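# Lay the boxed lamp flat, face up, on the stand

## Task

Put the breakable lamp box down lying flat on the display stand's top with its front side upward. All of the box has to rest on the top surface; touching the raised rim along the edge is allowed, but the box may not be propped up on that rim and may not contact anything besides the stand. Release it and leave it motionless. The task fails if the box is dropped, falls or gets bumped while the gripper is not holding or pushing it, or is hit or set down hard while held or pushed; if at any moment it touches the table or the side of the stand beneath the top board; if anything is put or knocked off the table; or if at the end the robot still grips the box or any other loose item or still bears a large part of the box's weight. Finish by opening the gripper and backing away.

## Robot and tools

ROBOT. One arm with a two-finger parallel gripper. The fingers extend along the gripper's +x axis and close along its y axis. The reported hand position is the spot midway between the finger pads, roughly 3-4 cm short of the fingertips. Joints, base to hand: waist (-3.054..3.054 rad), shoulder (0..3.142), elbow (0..2.356), wrist pitch (-1.571..1.571), wrist yaw (-1.571..1.571), wrist roll (-3.142..3.142), then the finger gap in metres.

FRAMES. Results report state in the scene frame: origin on the table top under the arm base, +z up, +y to the left when facing along +x. Positions in metres, orientation as a wxyz quaternion, velocities in m/s and rad/s. The base may be tilted to the table, and the printed hand position can be off, more so when reaching far. Motion commands, however, are expressed in the gripper's own axes, as offsets.

execute_actions(actions): a list of actions run one after another. Each action is a table of at most 15 rows; every row lasts one control step of 1/30 s, and if fewer than 15 rows are given the final row repeats to fill out 15 steps. A row is 7 numbers, each within [-1, 1]: dx, dy, dz, rx, ry, rz, opening. The first six are the target offset of the gripper relative to its measured pose when that action began (for a call's first action, the last pose any result reported), in gripper axes. Every row is relative to that same starting pose, not cumulative. Scale: 1.0 equals 0.6 m of translation or 180 degrees; rx, ry, rz form a single rotation vector. Opening is absolute, not an offset: +1 is fully open (0.088 m), about -0.80 is where empty fingers touch, and values down to -1 close no further. Going from open to closed takes at least about 0.5 s. An empty list just returns the current state and images.

move(target, speed, blocking): drives the gripper along a straight line toward one target. target is one 7-number row laid out as above, offsets measured from the pose in the scene's most recent result showing one, plus an absolute opening that is sent when the move starts. speed is the path's top speed in m/s, 0.002 to 0.5 (default 0.25); rotation is capped at twice that in rad/s. The path runs 0.5 to 10 s and is cut off at 10 s. The hand takes the shorter rotation. The path ignores obstacles; the hand trails it, may drift off it and may exceed speed, notably with the arm near full extension. Faster contact means harder impact, and aiming further beyond a contact means pushing harder. The result adds a move: line with how it ended (done = settled near target; others like off_target, moving, held, fault) and which limits applied, plus distance to target. held as the ending means a check stopped the last step; limits=paced means the sent pose was clipped; limits=held means some steps were blocked en route, after which the arm may surge well above speed. blocking=false returns after 0.5 s while the arm keeps going; until a result shows the move finished, other moves and execute_actions are rejected, so use wait or stop first.

wait(seconds): 0 to 10 s, the arm keeps its last command; a running move continues and the wait ends early if it finishes. stop(): brakes a running move (needs room, more at speed); fingers keep moving. zoom_image(camera, region): enlarges part of the latest image from cam_high or cam_wrist; region is [x0, y0, x1, y1] pixels, origin top-left, at most 504 by 504. show_instructions(): shows the reference images. finished_scene(scene): ends the current scene, given its number; irreversible, and the goal must already hold and keep holding.

CONTROLLER. Each step the commanded pose is clipped to within 70 mm and 16 degrees of the measured pose, then reached by damped inverse kinematics, favouring position over orientation. Large targets may need several actions; after an action the arm drifts at most to the last clipped pose. Hand target in a result is the pose currently pursued. Joint friction can leave the hand short or slightly tilted, and tiny moves may not happen, so check position and orientation after each step and correct tilt. A pose unreachable line means the clearance check (which counts any mount under the base as arm) altered or blocked the command.

GRIPPING. grip_measured is the measured finger opening on the command scale. To hold something keep commanding an opening well below grip_measured; the bigger the gap, the firmer the squeeze. Readings may carry a constant error up to about 1 mm. Force per pad is about 34 N; a fast close can press harder.

FAULTS AND LOADS. Load limits (N m): waist 18.2, shoulder 22.5, elbow 22.4, wrist pitch 5.92, wrist yaw 5.9, wrist roll 5.54, including held weight. Reaching one triggers a TORQUE FAULT: the arm halts 10 s and the rest of the call is dropped. Torque readings are total drive output with per-joint offset, scale and noise, not contact force alone. Sustained load heats motors: MOTOR HOT warns from 50 °C; at 95 °C an OVER-TEMPERATURE FAULT holds the arm, and if it does not cool within 30-60 s power is cut and the arm goes limp. The arm keeps commanding while you think, and a blocked arm keeps pushing until given a new command.

CAMERAS. cam_high (fixed) and cam_wrist, both 504x504, returned in that order. Calibration lines give intrinsics K, distortion D and T_world_to_cam; actual cameras may deviate by a couple of degrees and millimetres.

AVOID. Dropping or tipping the box, hard contact or set-down, the box touching the table or the stand's side, knocking items off the table, and ending while still gripping or supporting the box. Objects may occasionally get a brief external push.

Each tool is called after "Emit:" as name([rows], argument=value, ...), one row to a line, values as JSON.

Reference images:

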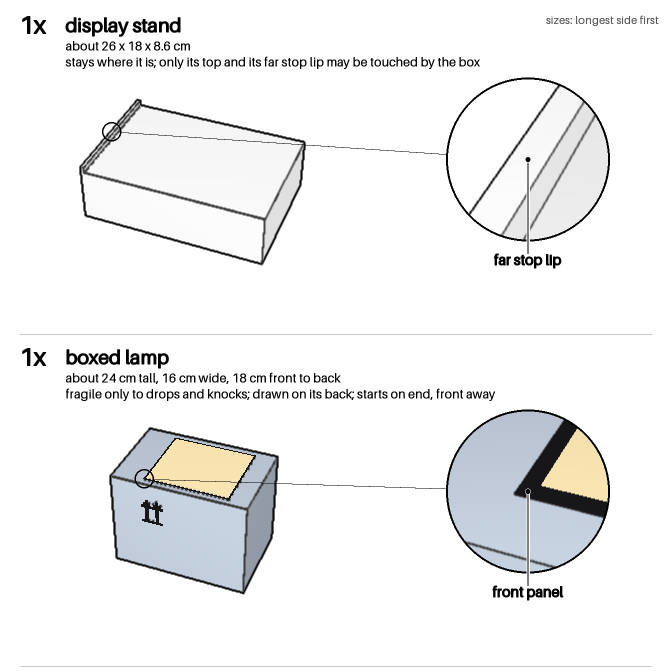

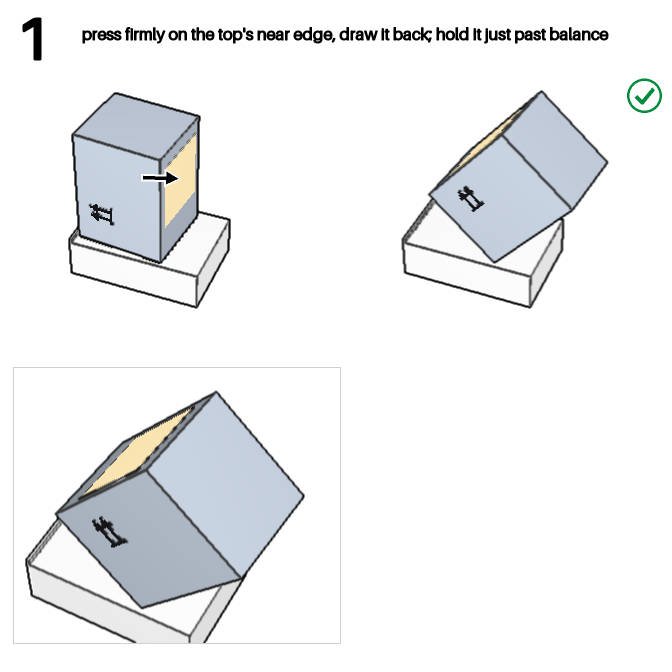

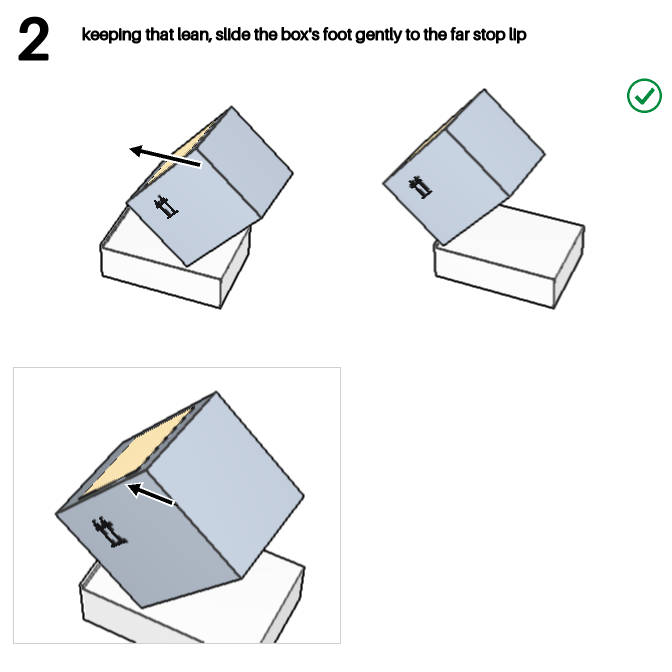

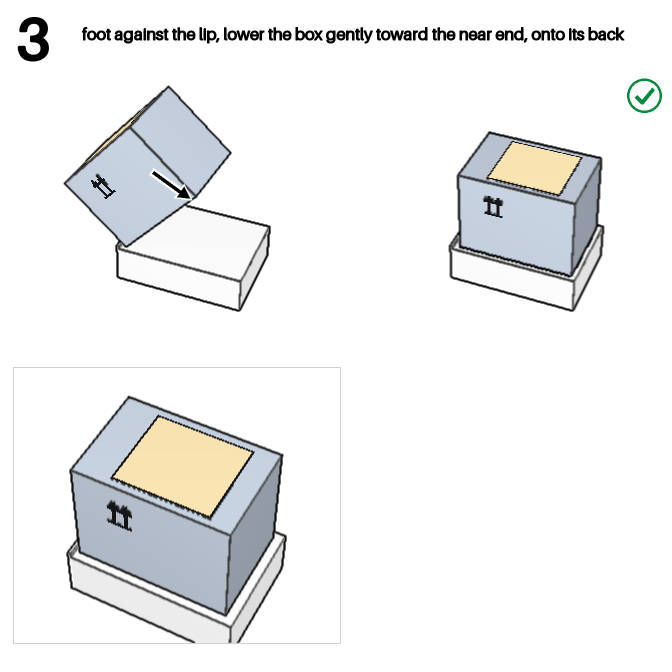

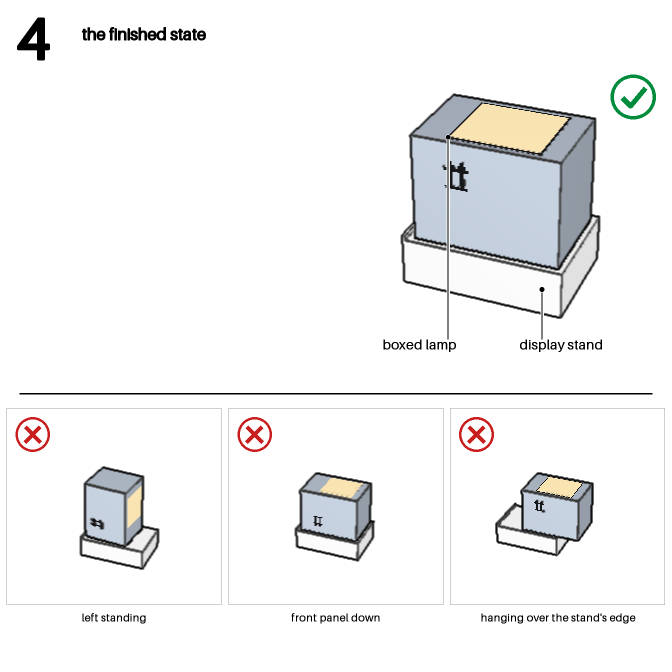

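## Session

Emit:
execute_actions(actions=[])

Scene clock: 0.00 s.
end_effector_position=(+0.1838, -0.4797, +0.3550) grip_measured=+0.829 end_effector_quat_wxyz=(-0.436, -0.534, +0.313, +0.654) end_effector_velocity=(-0.004, +0.002, -0.003) end_effector_angular_velocity=(+0.018, +0.032, -0.002)
Joint positions: [-1.353  1.46   1.443 -0.263  0.355  1.637  0.08 ]
Joint velocities: [-0.002 -0.002 -0.002 -0.022  0.007 -0.022  0.   ]
Joint torques (N m, as the arm reports them, + toward a larger angle): no reading
Motor temperatures (°C, as the motors report them): [26 24 26 27 24 26]
Heat: hottest wrist pitch 27 °C (+0.0 °C/min).
Hand target: +0.184, -0.480, +0.355; -0.436, -0.534, +0.313, +0.654

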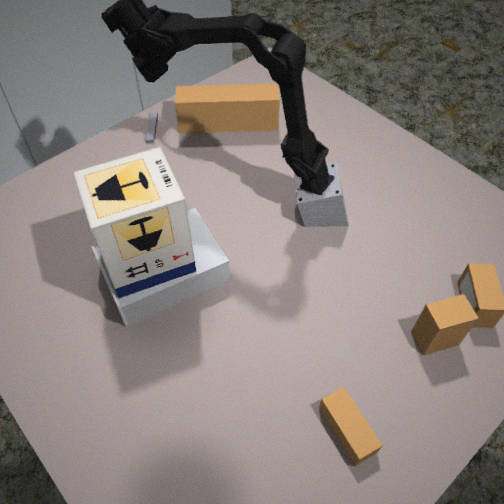

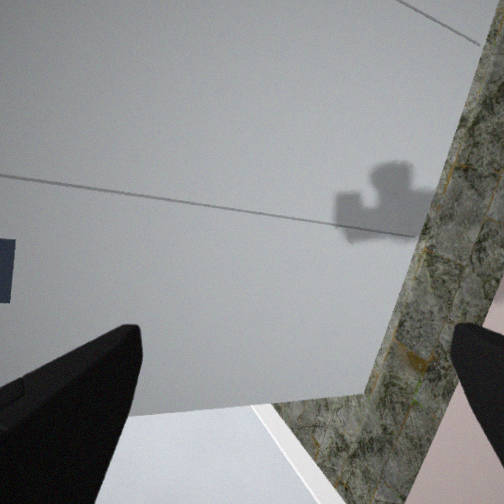

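Emit:
zoom_image(camera="cam_high", region=[40, 130, 260, 350])

Region (40, 130, 260, 350) of cam_high's 504x504 image, scaled by 2.291, with more detail than that image has.

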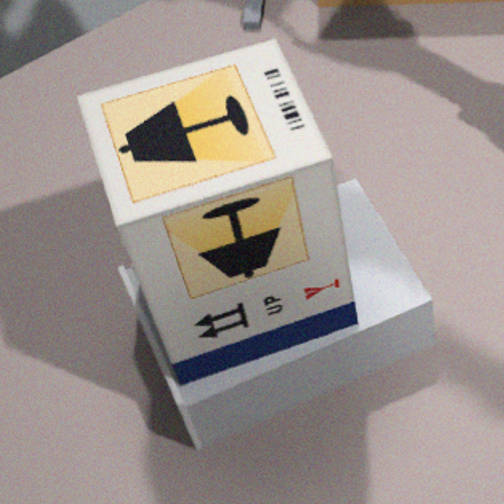

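Emit:
move(target=[-0.665,-0.101,-0.2127,-0.2124,0.3253,-0.1204,0.22], speed=0.2)

Scene clock: 44.97 s.
end_effector_position=(+0.3142, -0.0849, +0.4382) grip_measured=+0.220 end_effector_quat_wxyz=(+0.551, +0.660, +0.253, -0.443) end_effector_velocity=(-0.004, -0.002, +0.001) end_effector_angular_velocity=(-0.016, +0.008, -0.007)
Joint positions: [ 0.01   1.292  1.981 -1.571  0.422  1.882  0.05 ]
Joint velocities: [ 0.007 -0.002  0.007 -0.022  0.022  0.007 -0.   ]
Joint torques (N m, as the arm reports them, + toward a larger angle): [ 0.7  -3.04  4.95  0.66  0.22  0.13]
Motor temperatures (°C, as the motors report them): [26 30 31 31 24 26]
Heat: hottest elbow 31 °C (+5.3 °C/min).
Hand target: +0.316, -0.084, +0.439; +0.552, +0.661, +0.253, -0.442
Off the commanded pose: 0.004 m, 0 deg.
joint sent to its limit — the command would take joint 4 (wrist pitch) past its lower limit, so that joint was sent only as far as its limit.
move: done
camera_calibration (this result's frames):
cam_wrist: T_world_to_cam=[[-0.814659, 0.264851, -0.515931, 0.520889], [0.130284, 0.950468, 0.2822, -0.0529199], [0.565117, 0.162679, -0.808813, 0.277143], [0, 0, 0, 1]] pos_world=[0.274623, -0.132745, 0.507833]

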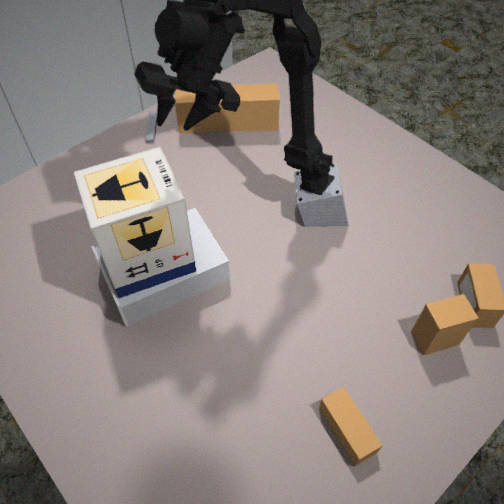

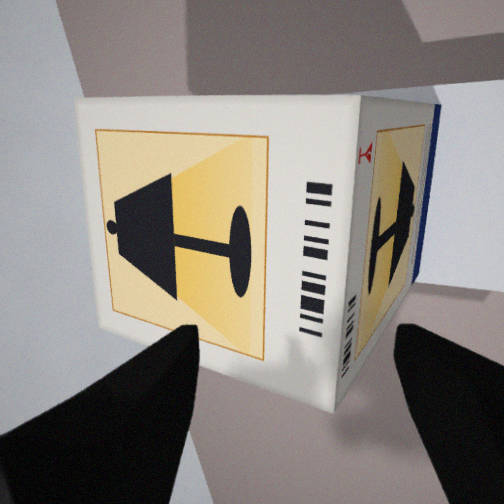

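Emit:
move(target=[0.14,0,0,0,0,0,0.22], speed=0.08)

Scene clock: 48.77 s.
end_effector_position=(+0.3562, -0.0982, +0.3656) grip_measured=+0.220 end_effector_quat_wxyz=(+0.551, +0.660, +0.254, -0.444) end_effector_velocity=(+0.000, +0.002, -0.003) end_effector_angular_velocity=(+0.014, +0.003, +0.011)
Joint positions: [-0.17   1.271  1.634 -1.196  0.302  1.738  0.05 ]
Joint velocities: [-0.007 -0.002 -0.012  0.007 -0.022 -0.007  0.   ]
Joint torques (N m, as the arm reports them, + toward a larger angle): [ 0.27 -5.76  4.04  1.04  0.05 -0.1 ]
Motor temperatures (°C, as the motors report them): [26 30 31 31 24 26]
Heat: hottest elbow 31 °C (+4.9 °C/min).
Hand target: +0.355, -0.099, +0.366; +0.551, +0.660, +0.253, -0.443
Off the commanded pose: 0.002 m, 0 deg.
move: done
camera_calibration (this result's frames):
cam_wrist: T_world_to_cam=[[-0.815861, 0.266124, -0.513371, 0.52084], [0.131662, 0.949976, 0.283215, -0.0261767], [0.56306, 0.163472, -0.810086, 0.198117], [0, 0, 0, 1]] pos_world=[0.316828, -0.146128, 0.435289]

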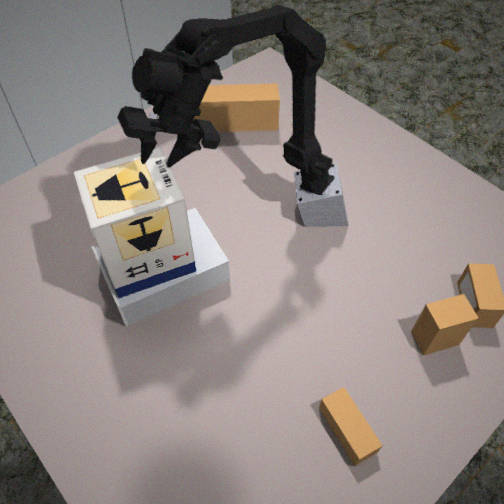

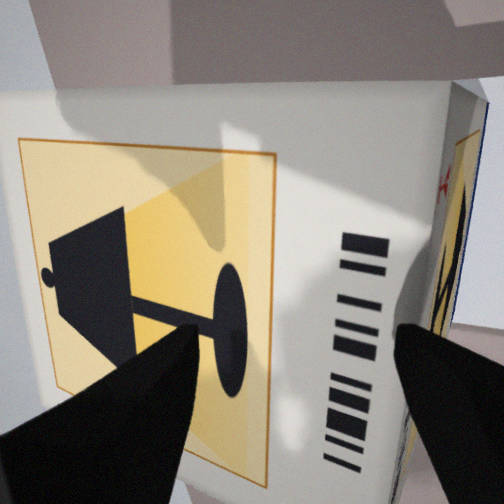

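Emit:
move(target=[0,-0.024,0,0,0,0,0.22], speed=0.03)

Emit:
move(target=[0.025,0,0,0,0,0,0.22], speed=0.02)

Scene clock: 53.00 s.
end_effector_position=(+0.3466, -0.0948, +0.3567) grip_measured=+0.220 end_effector_quat_wxyz=(+0.550, +0.657, +0.257, -0.447) end_effector_velocity=(-0.005, -0.002, +0.002) end_effector_angular_velocity=(-0.003, -0.002, -0.013)
Joint positions: [-0.162  1.231  1.563 -1.177  0.308  1.744  0.05 ]
Joint velocities: [-0.002 -0.017 -0.007 -0.007  0.007  0.007  0.   ]
Joint torques (N m, as the arm reports them, + toward a larger angle): [ 0.71 -5.77  3.96  1.03  0.17  0.08]
Motor temperatures (°C, as the motors report them): [26 30 31 31 24 26]
Heat: hottest elbow 31 °C (+4.5 °C/min).
Hand target: +0.344, -0.094, +0.358; +0.550, +0.659, +0.254, -0.444
Off the commanded pose: 0.003 m, 1 deg.
move: done
camera_calibration (this result's frames):
cam_wrist: T_world_to_cam=[[-0.821104, 0.264455, -0.505818, 0.506497], [0.132515, 0.9503, 0.281728, -0.0253615], [0.555183, 0.164299, -0.815339, 0.200428], [0, 0, 0, 1]] pos_world=[0.307972, -0.142775, 0.426757]

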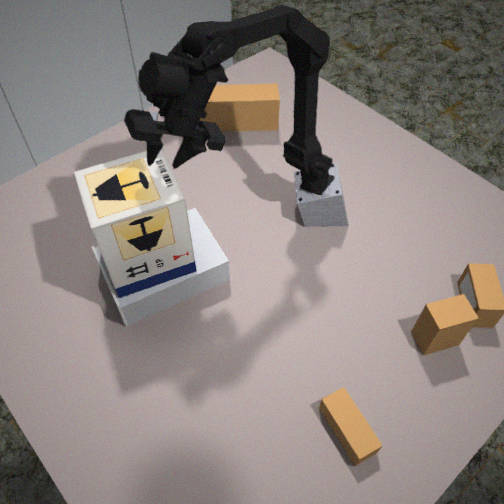

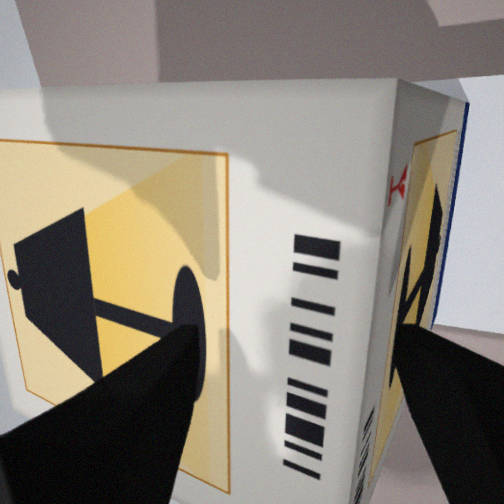

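Scene clock: 53.97 s.
end_effector_position=(+0.3521, -0.0973, +0.3496) grip_measured=+0.220 end_effector_quat_wxyz=(+0.551, +0.661, +0.253, -0.443) end_effector_velocity=(+0.004, -0.001, +0.000) end_effector_angular_velocity=(-0.006, -0.013, +0.013)
Joint positions: [-0.181  1.23   1.529 -1.125  0.294  1.729  0.05 ]
Joint velocities: [-0.007  0.002 -0.002  0.022 -0.007 -0.022 -0.   ]
Joint torques (N m, as the arm reports them, + toward a larger angle): [ 0.24 -3.64  3.74  1.27  0.04 -0.13]
Motor temperatures (°C, as the motors report them): [26 30 31 31 24 26]
Heat: hottest elbow 31 °C (+4.4 °C/min).
Hand target: +0.354, -0.097, +0.344; +0.550, +0.657, +0.257, -0.447
Off the commanded pose: 0.006 m, 1 deg.
move: done
camera_calibration (this result's frames):
cam_wrist: T_world_to_cam=[[-0.813836, 0.266194, -0.516538, 0.509426], [0.130397, 0.949894, 0.284074, -0.0218825], [0.566276, 0.163835, -0.807769, 0.185413], [0, 0, 0, 1]] pos_world=[0.312448, -0.145197, 0.419125]

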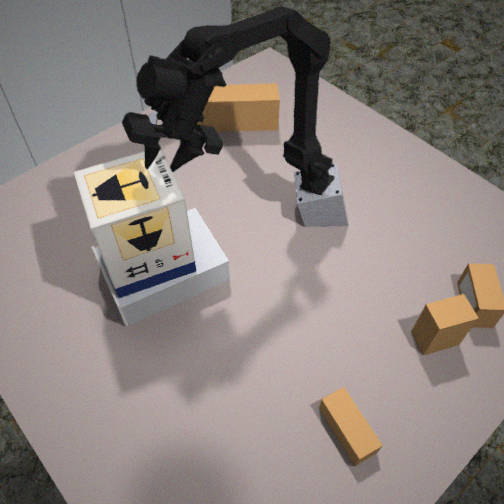

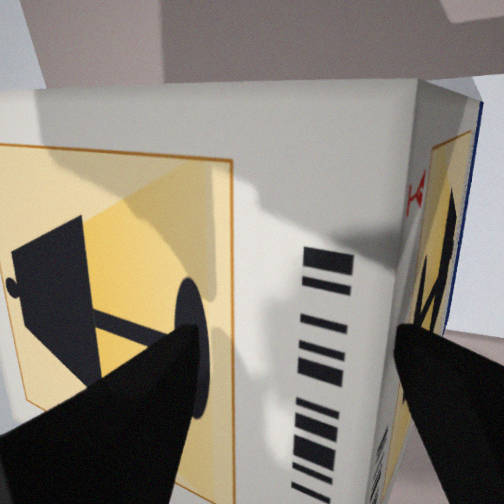

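Emit:
zoom_image(camera="cam_high", region=[70, 100, 230, 260])

Region (70, 100, 230, 260) of cam_high's 504x504 image, scaled by 3.150, with more detail than that image has.

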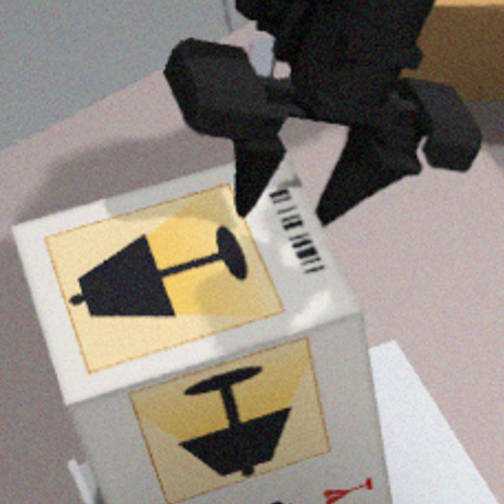

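Emit:
move(target=[-0.012,-0.02,-0.01,0,0,0,0.22], speed=0.02)

Emit:
move(target=[0.03,0,0,0,0,0,0.22], speed=0.02)

Emit:
zoom_image(camera="cam_high", region=[70, 100, 230, 260])

Scene clock: 60.77 s.
end_effector_position=(+0.3436, -0.0877, +0.3489) grip_measured=+0.220 end_effector_quat_wxyz=(+0.551, +0.659, +0.255, -0.444) end_effector_velocity=(-0.003, -0.000, -0.001) end_effector_angular_velocity=(-0.010, +0.008, +0.006)
Joint positions: [-0.132  1.202  1.498 -1.138  0.327  1.766  0.05 ]
Joint velocities: [ 0.002 -0.007 -0.007 -0.007  0.007 -0.007 -0.   ]
Joint torques (N m, as the arm reports them, + toward a larger angle): [ 0.8  -5.49  4.04  0.68  0.16  0.08]
Motor temperatures (°C, as the motors report them): [26 29 31 31 24 26]
Heat: hottest elbow 31 °C (+4.0 °C/min).
Hand target: +0.341, -0.087, +0.350; +0.551, +0.660, +0.254, -0.443
Off the commanded pose: 0.003 m, 0 deg.
move: done
camera_calibration (this result's frames):
cam_wrist: T_world_to_cam=[[-0.816043, 0.265091, -0.513614, 0.499208], [0.130321, 0.950126, 0.28333, -0.0293892], [0.563107, 0.164275, -0.809891, 0.189886], [0, 0, 0, 1]] pos_world=[0.304279, -0.135606, 0.418515]

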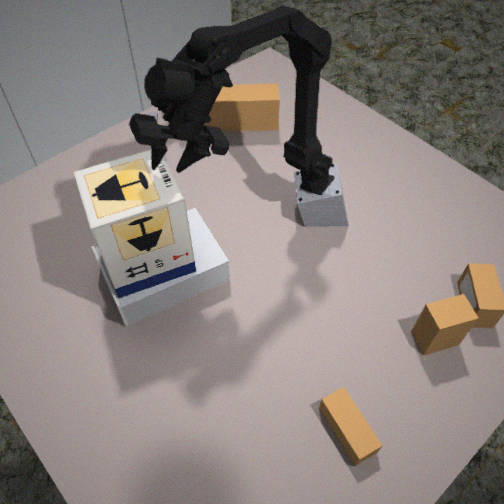

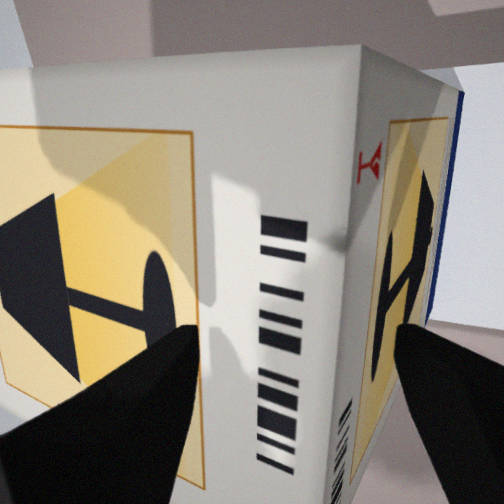

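Scene clock: 61.93 s.
end_effector_position=(+0.3514, -0.0909, +0.3380) grip_measured=+0.220 end_effector_quat_wxyz=(+0.551, +0.663, +0.250, -0.441) end_effector_velocity=(-0.000, -0.001, +0.002) end_effector_angular_velocity=(-0.006, -0.008, +0.013)
Joint positions: [-0.16   1.208  1.454 -1.07   0.309  1.746  0.05 ]
Joint velocities: [-0.007 -0.007 -0.002  0.007 -0.007 -0.022 -0.   ]
Joint torques (N m, as the arm reports them, + toward a larger angle): [ 0.44 -3.64  4.16  1.07  0.04 -0.12]
Motor temperatures (°C, as the motors report them): [26 29 31 31 24 26]
Heat: hottest elbow 31 °C (+4.0 °C/min).
Hand target: +0.352, -0.091, +0.333; +0.551, +0.660, +0.255, -0.444
Off the commanded pose: 0.005 m, 1 deg.
move: done
camera_calibration (this result's frames):
cam_wrist: T_world_to_cam=[[-0.808962, 0.268027, -0.523204, 0.50186], [0.130041, 0.949554, 0.285371, -0.0248541], [0.573298, 0.162816, -0.803007, 0.171178], [0, 0, 0, 1]] pos_world=[0.311082, -0.138782, 0.407125]

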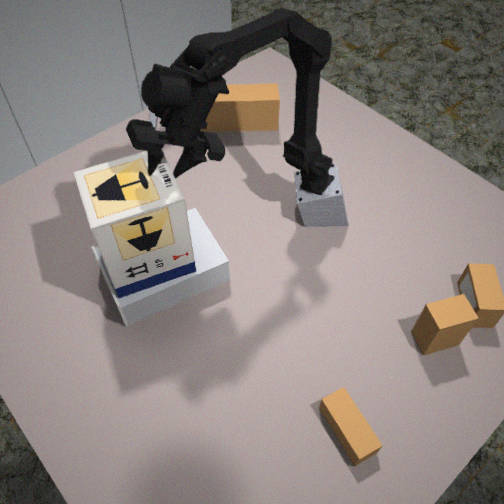

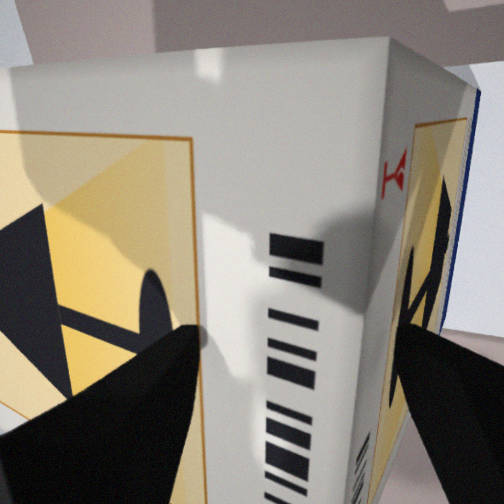

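Region (70, 100, 230, 260) of cam_high's 504x504 image, scaled by 3.150, with more detail than that image has.

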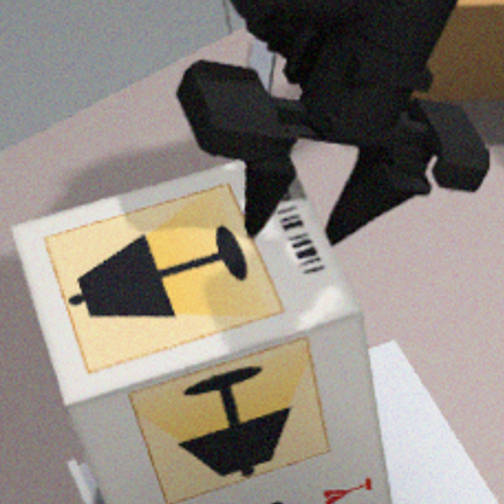

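Emit:
move(target=[-0.008,0.004,-0.015,0,0,0,0.22], speed=0.02)

Emit:
execute_actions([
  [[0.008,-0.004,0,0,0,0,0.22]],
  [[0.012,-0.007,0,0,0,0,0.22]],
  [[0.0059,-0.0164,0,0,0,0.0083,0.22]],
  [[0.0059,-0.0164,0,0,0,0.0083,0.22]],
  [[0.0059,-0.0164,0,0,0,0.0083,0.22]],
  [[0.0059,-0.0164,0,0,0,0.0083,0.22]],
])

Scene clock: 69.37 s.
end_effector_position=(+0.3513, -0.0827, +0.3410) grip_measured=+0.220 end_effector_quat_wxyz=(+0.551, +0.661, +0.252, -0.442) end_effector_velocity=(-0.003, +0.002, -0.002) end_effector_angular_velocity=(+0.010, +0.020, +0.004)
Joint positions: [-0.115  1.216  1.471 -1.094  0.339  1.78   0.05 ]
Joint velocities: [ 0.002  0.002  0.002 -0.022 -0.007  0.007 -0.   ]
Joint torques (N m, as the arm reports them, + toward a larger angle): [ 0.76 -3.65  6.29  0.69  0.17  0.1 ]
Motor temperatures (°C, as the motors report them): [26 29 31 31 24 26]
Heat: hottest elbow 31 °C (+3.0 °C/min).
Hand target: +0.354, -0.082, +0.343; +0.552, +0.662, +0.250, -0.441
Off the commanded pose: 0.003 m, 0 deg.
move: done
camera_calibration (this result's frames):
cam_wrist: T_world_to_cam=[[-0.811744, 0.266507, -0.519659, 0.500801], [0.130095, 0.949966, 0.283971, -0.0330382], [0.569339, 0.162906, -0.805801, 0.174728], [0, 0, 0, 1]] pos_world=[0.311341, -0.130546, 0.410424]

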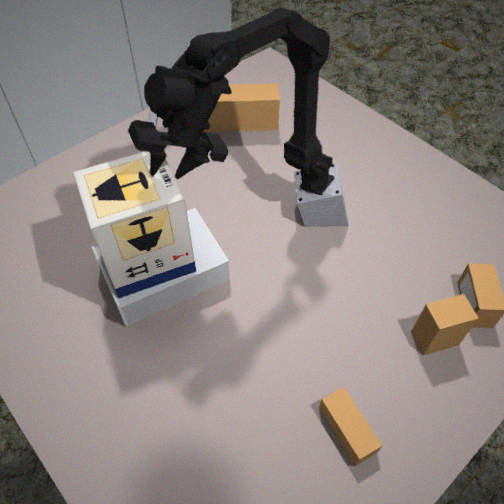

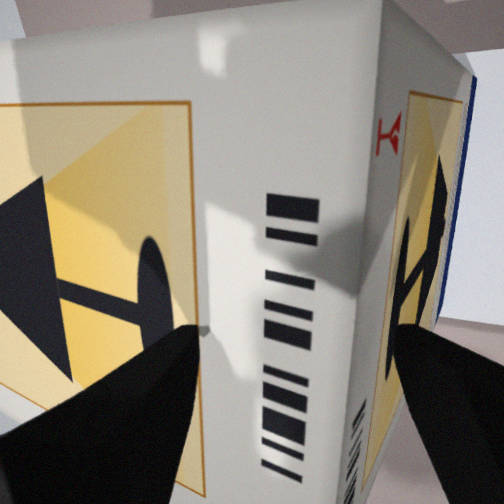

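Scene clock: 72.37 s.
end_effector_position=(+0.3477, -0.0800, +0.3267) grip_measured=+0.222 end_effector_quat_wxyz=(+0.574, +0.699, +0.182, -0.386) end_effector_velocity=(-0.001, +0.004, -0.002) end_effector_angular_velocity=(+0.012, -0.003, +0.022)
Joint positions: [-0.099  1.042  1.175 -0.769  0.372  1.765  0.05 ]
Joint velocities: [ 0.002 -0.007 -0.012  0.007 -0.022 -0.007 -0.   ]
Joint torques (N m, as the arm reports them, + toward a larger angle): [ 0.53 -3.88  3.26  0.7   0.12 -0.11]
Motor temperatures (°C, as the motors report them): [26 29 31 31 24 26]
Heat: hottest elbow 31 °C (+3.0 °C/min).
Hand target: +0.344, -0.079, +0.320; +0.575, +0.694, +0.189, -0.392
Off the commanded pose: 0.008 m, 1 deg.
camera_calibration (this result's frames):
cam_wrist: T_world_to_cam=[[-0.685949, 0.275663, -0.673412, 0.496899], [0.102723, 0.952879, 0.285429, -0.0217735], [0.720362, 0.126615, -0.681944, 0.0688673], [0, 0, 0, 1]] pos_world=[0.293475, -0.124949, 0.387796]

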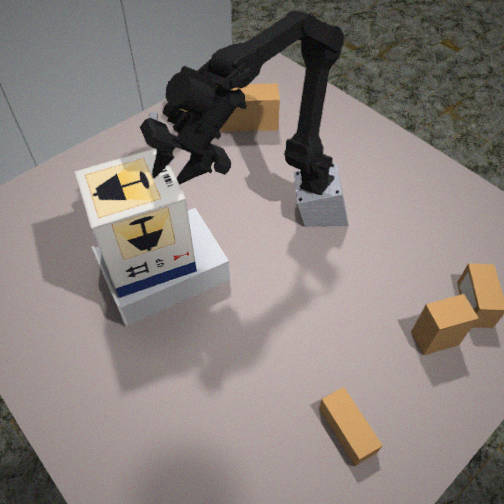

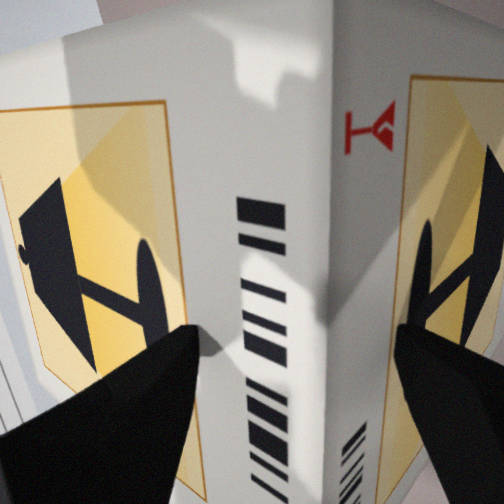

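Emit:
execute_actions([
  [[0.0187,-0.0166,0,0,0,0,0.22],[0.0187,-0.0166,0,0,0,0,0.22],[0.0187,-0.0166,0,0,0,0,0.22],[0.0187,-0.0166,0,0,0,0,0.22],[0.016,-0.02,0,0,0,0.002,0.22],[0.0135,-0.023,0,0,0,0.004,0.22],[0.011,-0.026,0,0,0,0.006,0.22],[0.008,-0.029,0,0,0,0.008,0.22],[0.0055,-0.0315,0,0,0,0.01,0.22]],
])

Emit:
wait(seconds=0.5)

Scene clock: 79.40 s.
end_effector_position=(+0.3423, -0.0781, +0.3234) grip_measured=+0.224 end_effector_quat_wxyz=(+0.582, +0.708, +0.159, -0.367) end_effector_velocity=(-0.006, +0.003, -0.002) end_effector_angular_velocity=(-0.006, -0.026, +0.007)
Joint positions: [-0.085  0.977  1.081 -0.676  0.39   1.76   0.05 ]
Joint velocities: [ 0.012 -0.042 -0.051  0.037  0.007 -0.007 -0.   ]
Joint torques (N m, as the arm reports them, + toward a larger angle): [ 0.54 -3.55  2.61  0.24  0.05  0.05]
Motor temperatures (°C, as the motors report them): [26 28 30 31 24 26]
Heat: hottest wrist pitch 31 °C (+2.0 °C/min).
Hand target: +0.337, -0.076, +0.312; +0.580, +0.701, +0.171, -0.377
Off the commanded pose: 0.013 m, 2 deg.
camera_calibration (this result's frames):
cam_wrist: T_world_to_cam=[[-0.640418, 0.273708, -0.717599, 0.489028], [0.091798, 0.954923, 0.282304, -0.0171654], [0.762521, 0.114919, -0.636676, 0.0403221], [0, 0, 0, 1]] pos_world=[0.284012, -0.122093, 0.381444]

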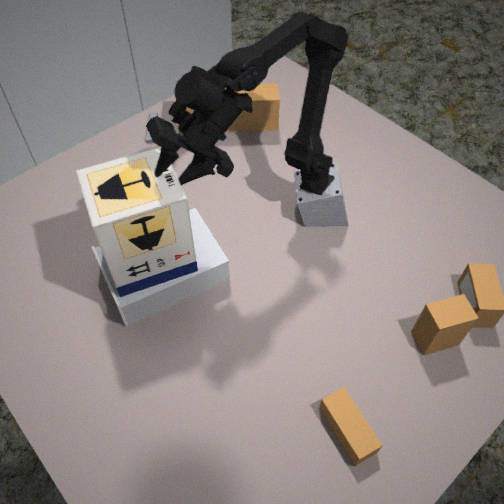

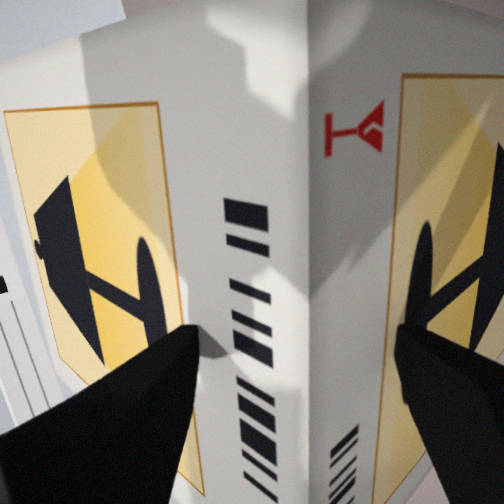

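Scene clock: 79.90 s.
end_effector_position=(+0.3415, -0.0780, +0.3231) grip_measured=+0.224 end_effector_quat_wxyz=(+0.582, +0.708, +0.158, -0.366) end_effector_velocity=(-0.000, -0.000, +0.002) end_effector_angular_velocity=(+0.001, -0.011, +0.006)
Joint positions: [-0.083  0.973  1.076 -0.673  0.393  1.76   0.05 ]
Joint velocities: [-0.002 -0.007 -0.002  0.007 -0.007 -0.007 -0.   ]
Joint torques (N m, as the arm reports them, + toward a larger angle): [ 0.61 -3.45  2.59  0.22  0.09  0.1 ]
Motor temperatures (°C, as the motors report them): [26 28 30 31 24 26]
Heat: hottest wrist pitch 31 °C (+2.0 °C/min).
Hand target: +0.337, -0.076, +0.312; +0.580, +0.701, +0.171, -0.377
Off the commanded pose: 0.013 m, 2 deg.
wait: 0.50 s; at rest by 0.17 s
camera_calibration (this result's frames):
cam_wrist: T_world_to_cam=[[-0.639183, 0.272944, -0.71899, 0.48825], [0.0916821, 0.955278, 0.281138, -0.0167355], [0.76357, 0.11378, -0.635621, 0.0399453], [0, 0, 0, 1]] pos_world=[0.283114, -0.121823, 0.381142]

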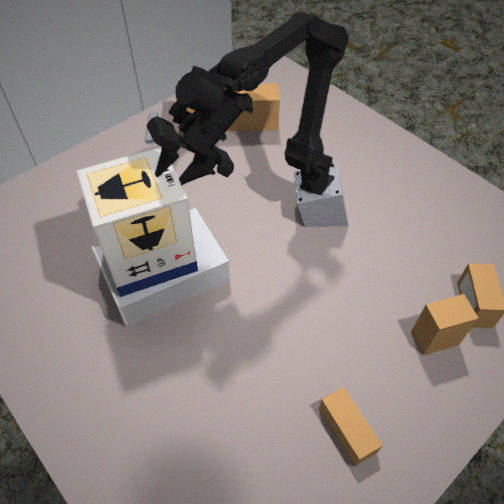

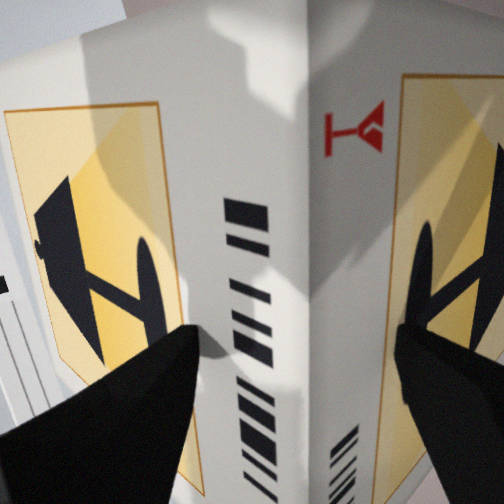

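Emit:
move(target=[-0.045,0,0,0,0,0,0.22], speed=0.03)

Emit:
execute_actions([
  [[0,0,0,0,0,0,-0.39]],
])

Scene clock: 89.80 s.
end_effector_position=(+0.3234, -0.0712, +0.3345) grip_measured=+0.220 end_effector_quat_wxyz=(+0.583, +0.703, +0.166, -0.373) end_effector_velocity=(-0.004, +0.002, -0.003) end_effector_angular_velocity=(+0.008, +0.019, +0.007)
Joint positions: [-0.014  0.931  1.106 -0.784  0.451  1.8    0.05 ]
Joint velocities: [ 0.002 -0.002 -0.002 -0.022 -0.007  0.007 -0.   ]
Joint torques (N m, as the arm reports them, + toward a larger angle): [ 0.66 -3.9   6.56  1.02  0.21  0.12]
Motor temperatures (°C, as the motors report them): [26 28 30 30 24 26]
Heat: hottest elbow 30 °C (+0.0 °C/min).
Hand target: +0.323, -0.072, +0.342; +0.582, +0.708, +0.159, -0.366
Off the commanded pose: 0.008 m, 1 deg.
move: done
camera_calibration (this result's frames):
cam_wrist: T_world_to_cam=[[-0.655421, 0.266733, -0.706595, 0.48372], [0.0924575, 0.956861, 0.275444, -0.0229987], [0.749583, 0.115202, -0.651808, 0.070269], [0, 0, 0, 1]] pos_world=[0.266494, -0.115112, 0.393931]

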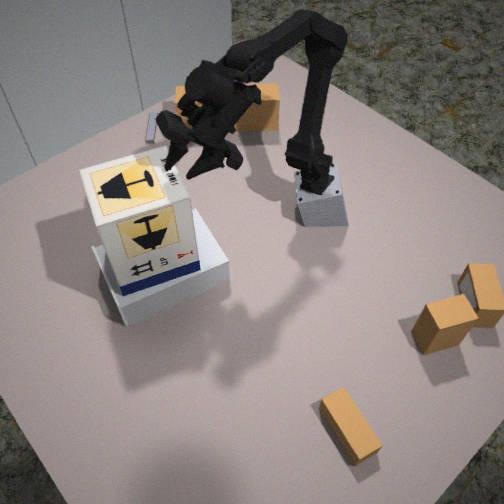

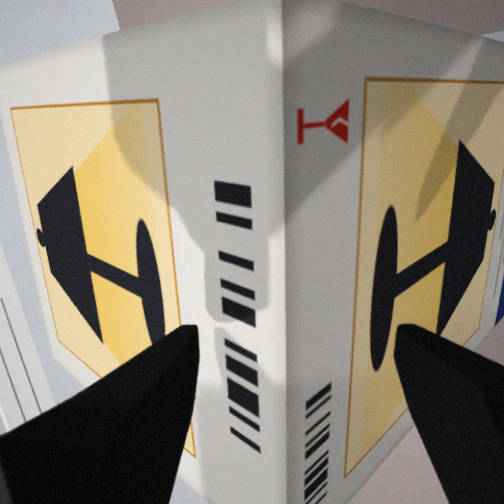

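Scene clock: 90.30 s.
end_effector_position=(+0.3239, -0.0712, +0.3350) grip_measured=-0.382 end_effector_quat_wxyz=(+0.583, +0.704, +0.164, -0.372) end_effector_velocity=(-0.001, +0.002, -0.001) end_effector_angular_velocity=(-0.000, +0.008, +0.014)
Joint positions: [-0.013  0.931  1.106 -0.781  0.452  1.8    0.02 ]
Joint velocities: [ 0.002 -0.002 -0.002 -0.007 -0.007 -0.007 -0.003]
Joint torques (N m, as the arm reports them, + toward a larger angle): [ 0.29 -2.92  5.15  0.8   0.12 -0.04]
Motor temperatures (°C, as the motors report them): [26 28 30 30 24 26]
Heat: hottest elbow 30 °C (+0.0 °C/min).
Hand target: +0.323, -0.071, +0.335; +0.583, +0.703, +0.166, -0.373
Off the commanded pose: 0.001 m, 0 deg.
camera_calibration (this result's frames):
cam_wrist: T_world_to_cam=[[-0.652967, 0.267573, -0.708547, 0.48426], [0.0926331, 0.956706, 0.275921, -0.0233546], [0.7517, 0.114532, -0.649484, 0.0687297], [0, 0, 0, 1]] pos_world=[0.266705, -0.115103, 0.394204]

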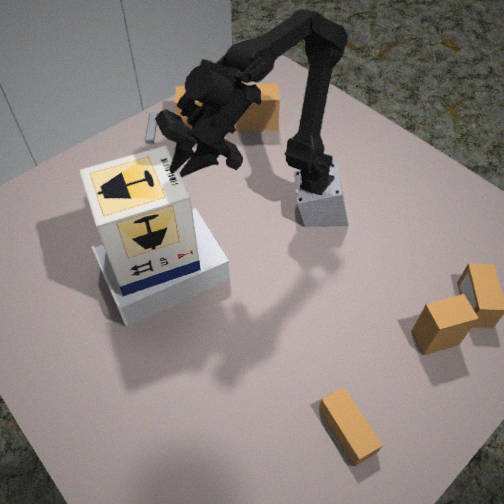

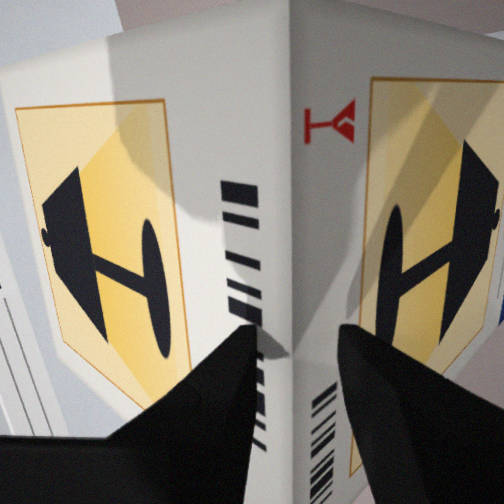

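Emit:
execute_actions([
  [[0.008,-0.008,0,0,0,0,-0.39],[0.016,-0.015,0,0,0,0,-0.39],[0.023,-0.022,0,0,0,0,-0.39],[0.03,-0.029,0,0,0,0,-0.39],[0.03,-0.029,0,0,0,0,-0.39],[0.03,-0.029,0,0,0,0,-0.39],[0.03,-0.029,0,0,0,0,-0.39],[0.03,-0.029,0,0,0,0,-0.39],[0.0275,-0.0315,0,0,0,0,-0.39],[0.025,-0.034,0,0,0,0,-0.39],[0.0225,-0.0365,0,0,0,0,-0.39],[0.02,-0.039,0,0,0,0,-0.39],[0.0175,-0.042,0,0,0,0,-0.39],[0.015,-0.0445,0,0,0,0,-0.39],[0.0127,-0.047,0,0,0,0,-0.39]],
])

Emit:
wait(seconds=0.5)

Scene clock: 94.97 s.
end_effector_position=(+0.3227, -0.0701, +0.3303) grip_measured=-0.384 end_effector_quat_wxyz=(+0.584, +0.718, +0.144, -0.351) end_effector_velocity=(-0.048, +0.018, -0.005) end_effector_angular_velocity=(+0.000, -0.000, +0.010)
Joint positions: [-0.014  0.878  1.02  -0.679  0.448  1.793  0.02 ]
Joint velocities: [ 0.154 -0.178 -0.12  -0.095  0.125  0.081 -0.   ]
Joint torques (N m, as the arm reports them, + toward a larger angle): [ 0.15 -2.01  1.39 -0.7   0.11  0.14]
Motor temperatures (°C, as the motors report them): [26 28 30 30 24 26]
Heat: hottest elbow 30 °C (+0.0 °C/min).
Hand target: +0.311, -0.066, +0.310; +0.583, +0.703, +0.164, -0.372
Off the commanded pose: 0.024 m, 4 deg.
camera_calibration (this result's frames):
cam_wrist: T_world_to_cam=[[-0.603975, 0.277349, -0.747189, 0.477492], [0.0817744, 0.954115, 0.288057, -0.0237023], [0.792797, 0.112878, -0.598942, 0.0363668], [0, 0, 0, 1]] pos_world=[0.2615, -0.113922, 0.385386]

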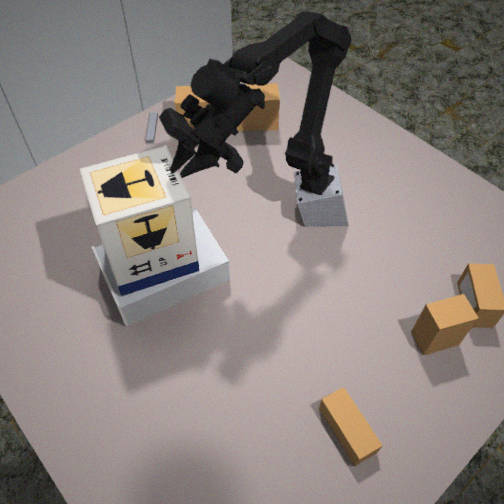

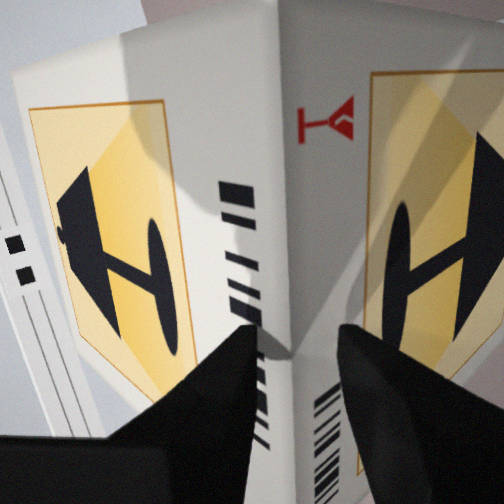

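Scene clock: 95.47 s.
end_effector_position=(+0.3175, -0.0683, +0.3303) grip_measured=-0.384 end_effector_quat_wxyz=(+0.584, +0.719, +0.144, -0.349) end_effector_velocity=(-0.002, +0.000, -0.000) end_effector_angular_velocity=(-0.001, +0.004, +0.008)
Joint positions: [ 0.002  0.858  1.008 -0.689  0.461  1.803  0.02 ]
Joint velocities: [-0.002 -0.007 -0.002 -0.007 -0.007 -0.007  0.   ]
Joint torques (N m, as the arm reports them, + toward a larger angle): [ 0.09 -1.76  1.42 -0.67  0.17  0.11]
Motor temperatures (°C, as the motors report them): [26 28 30 30 24 26]
Heat: hottest elbow 30 °C (+0.0 °C/min).
Hand target: +0.311, -0.066, +0.310; +0.583, +0.703, +0.164, -0.372
Off the commanded pose: 0.022 m, 4 deg.
wait: 0.50 s; at rest by 0.27 s
camera_calibration (this result's frames):
cam_wrist: T_world_to_cam=[[-0.602434, 0.278118, -0.748146, 0.473736], [0.0806268, 0.953739, 0.289622, -0.0251981], [0.794086, 0.114158, -0.596989, 0.0393248], [0, 0, 0, 1]] pos_world=[0.256199, -0.112211, 0.385198]

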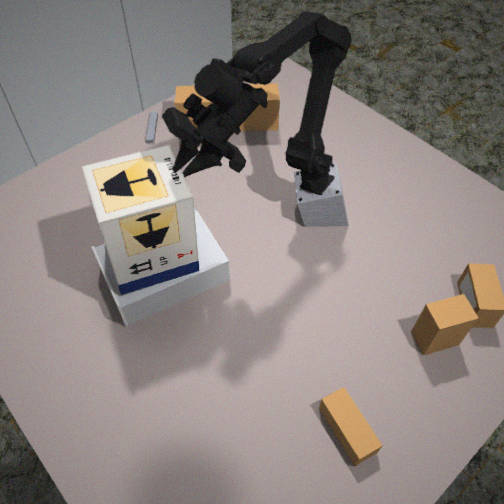

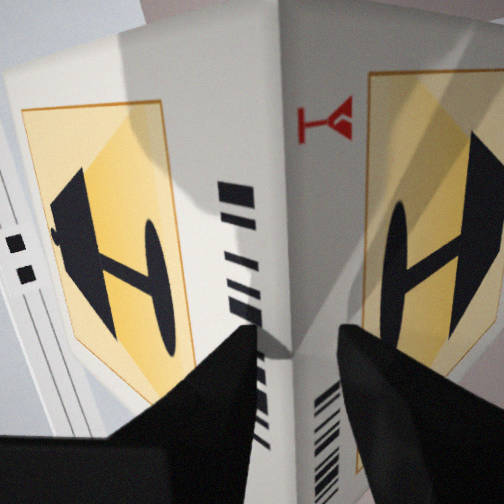

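Emit:
execute_actions([
  [[0.011,-0.035,0,-0.0078,-0.0066,-0.0194,-0.39],[0.0086,-0.037,0,-0.0078,-0.0066,-0.0194,-0.39],[0.0062,-0.0395,0,-0.0078,-0.0066,-0.0194,-0.39],[0.0038,-0.0417,0,-0.0078,-0.0066,-0.0194,-0.39]],
  [[0.011,-0.035,0,-0.0078,-0.0066,-0.0194,-0.39],[0.0086,-0.037,0,-0.0078,-0.0066,-0.0194,-0.39],[0.0062,-0.0395,0,-0.0078,-0.0066,-0.0194,-0.39],[0.0038,-0.0417,0,-0.0078,-0.0066,-0.0194,-0.39]],
  [[0.011,-0.035,0,-0.0078,-0.0066,-0.0194,-0.39],[0.0086,-0.037,0,-0.0078,-0.0066,-0.0194,-0.39],[0.0062,-0.0395,0,-0.0078,-0.0066,-0.0194,-0.39],[0.0038,-0.0417,0,-0.0078,-0.0066,-0.0194,-0.39]],
  [[0.011,-0.035,0,-0.0078,-0.0066,-0.0194,-0.39],[0.0086,-0.037,0,-0.0078,-0.0066,-0.0194,-0.39],[0.0062,-0.0395,0,-0.0078,-0.0066,-0.0194,-0.39],[0.0038,-0.0417,0,-0.0078,-0.0066,-0.0194,-0.39]],
])

Scene clock: 104.37 s.
end_effector_position=(+0.2837, -0.0552, +0.3280) grip_measured=-0.385 end_effector_quat_wxyz=(+0.574, +0.720, +0.143, -0.364) end_effector_velocity=(-0.002, -0.000, +0.000) end_effector_angular_velocity=(+0.001, -0.001, -0.003)
Joint positions: [ 0.17   0.77   0.972 -0.828  0.612  1.946  0.02 ]
Joint velocities: [ 0.007 -0.007 -0.002 -0.007  0.007  0.007 -0.   ]
Joint torques (N m, as the arm reports them, + toward a larger angle): [-0.06 -0.46  1.32 -0.47  0.01  0.2 ]
Motor temperatures (°C, as the motors report them): [26 27 30 30 24 26]
Heat: hottest elbow 30 °C (-1.0 °C/min).
Hand target: +0.278, -0.052, +0.310; +0.576, +0.703, +0.163, -0.383
Off the commanded pose: 0.020 m, 4 deg.
camera_calibration (this result's frames):
cam_wrist: T_world_to_cam=[[-0.61132, 0.301345, -0.731764, 0.446415], [0.111076, 0.948184, 0.297674, -0.0458745], [0.783549, 0.100693, -0.613116, 0.0707983], [0, 0, 0, 1]] pos_world=[0.222524, -0.0981564, 0.383734]

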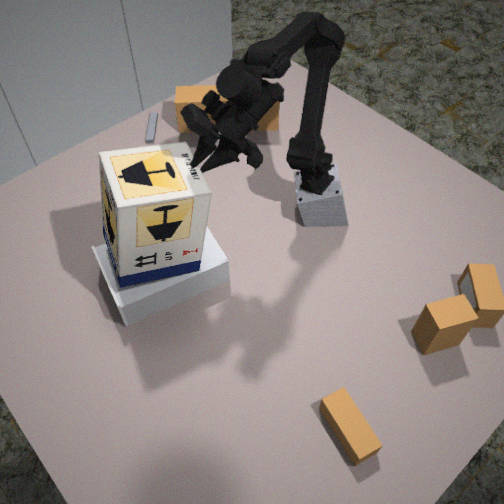

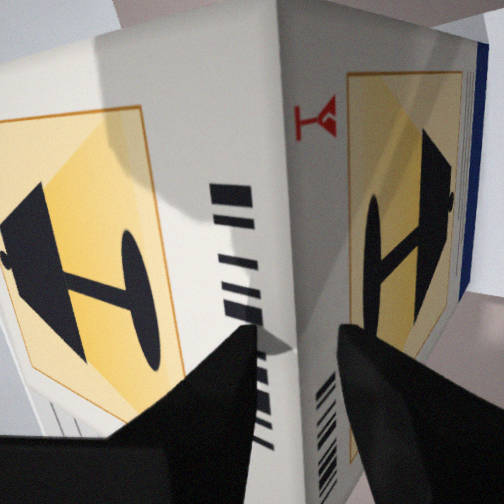

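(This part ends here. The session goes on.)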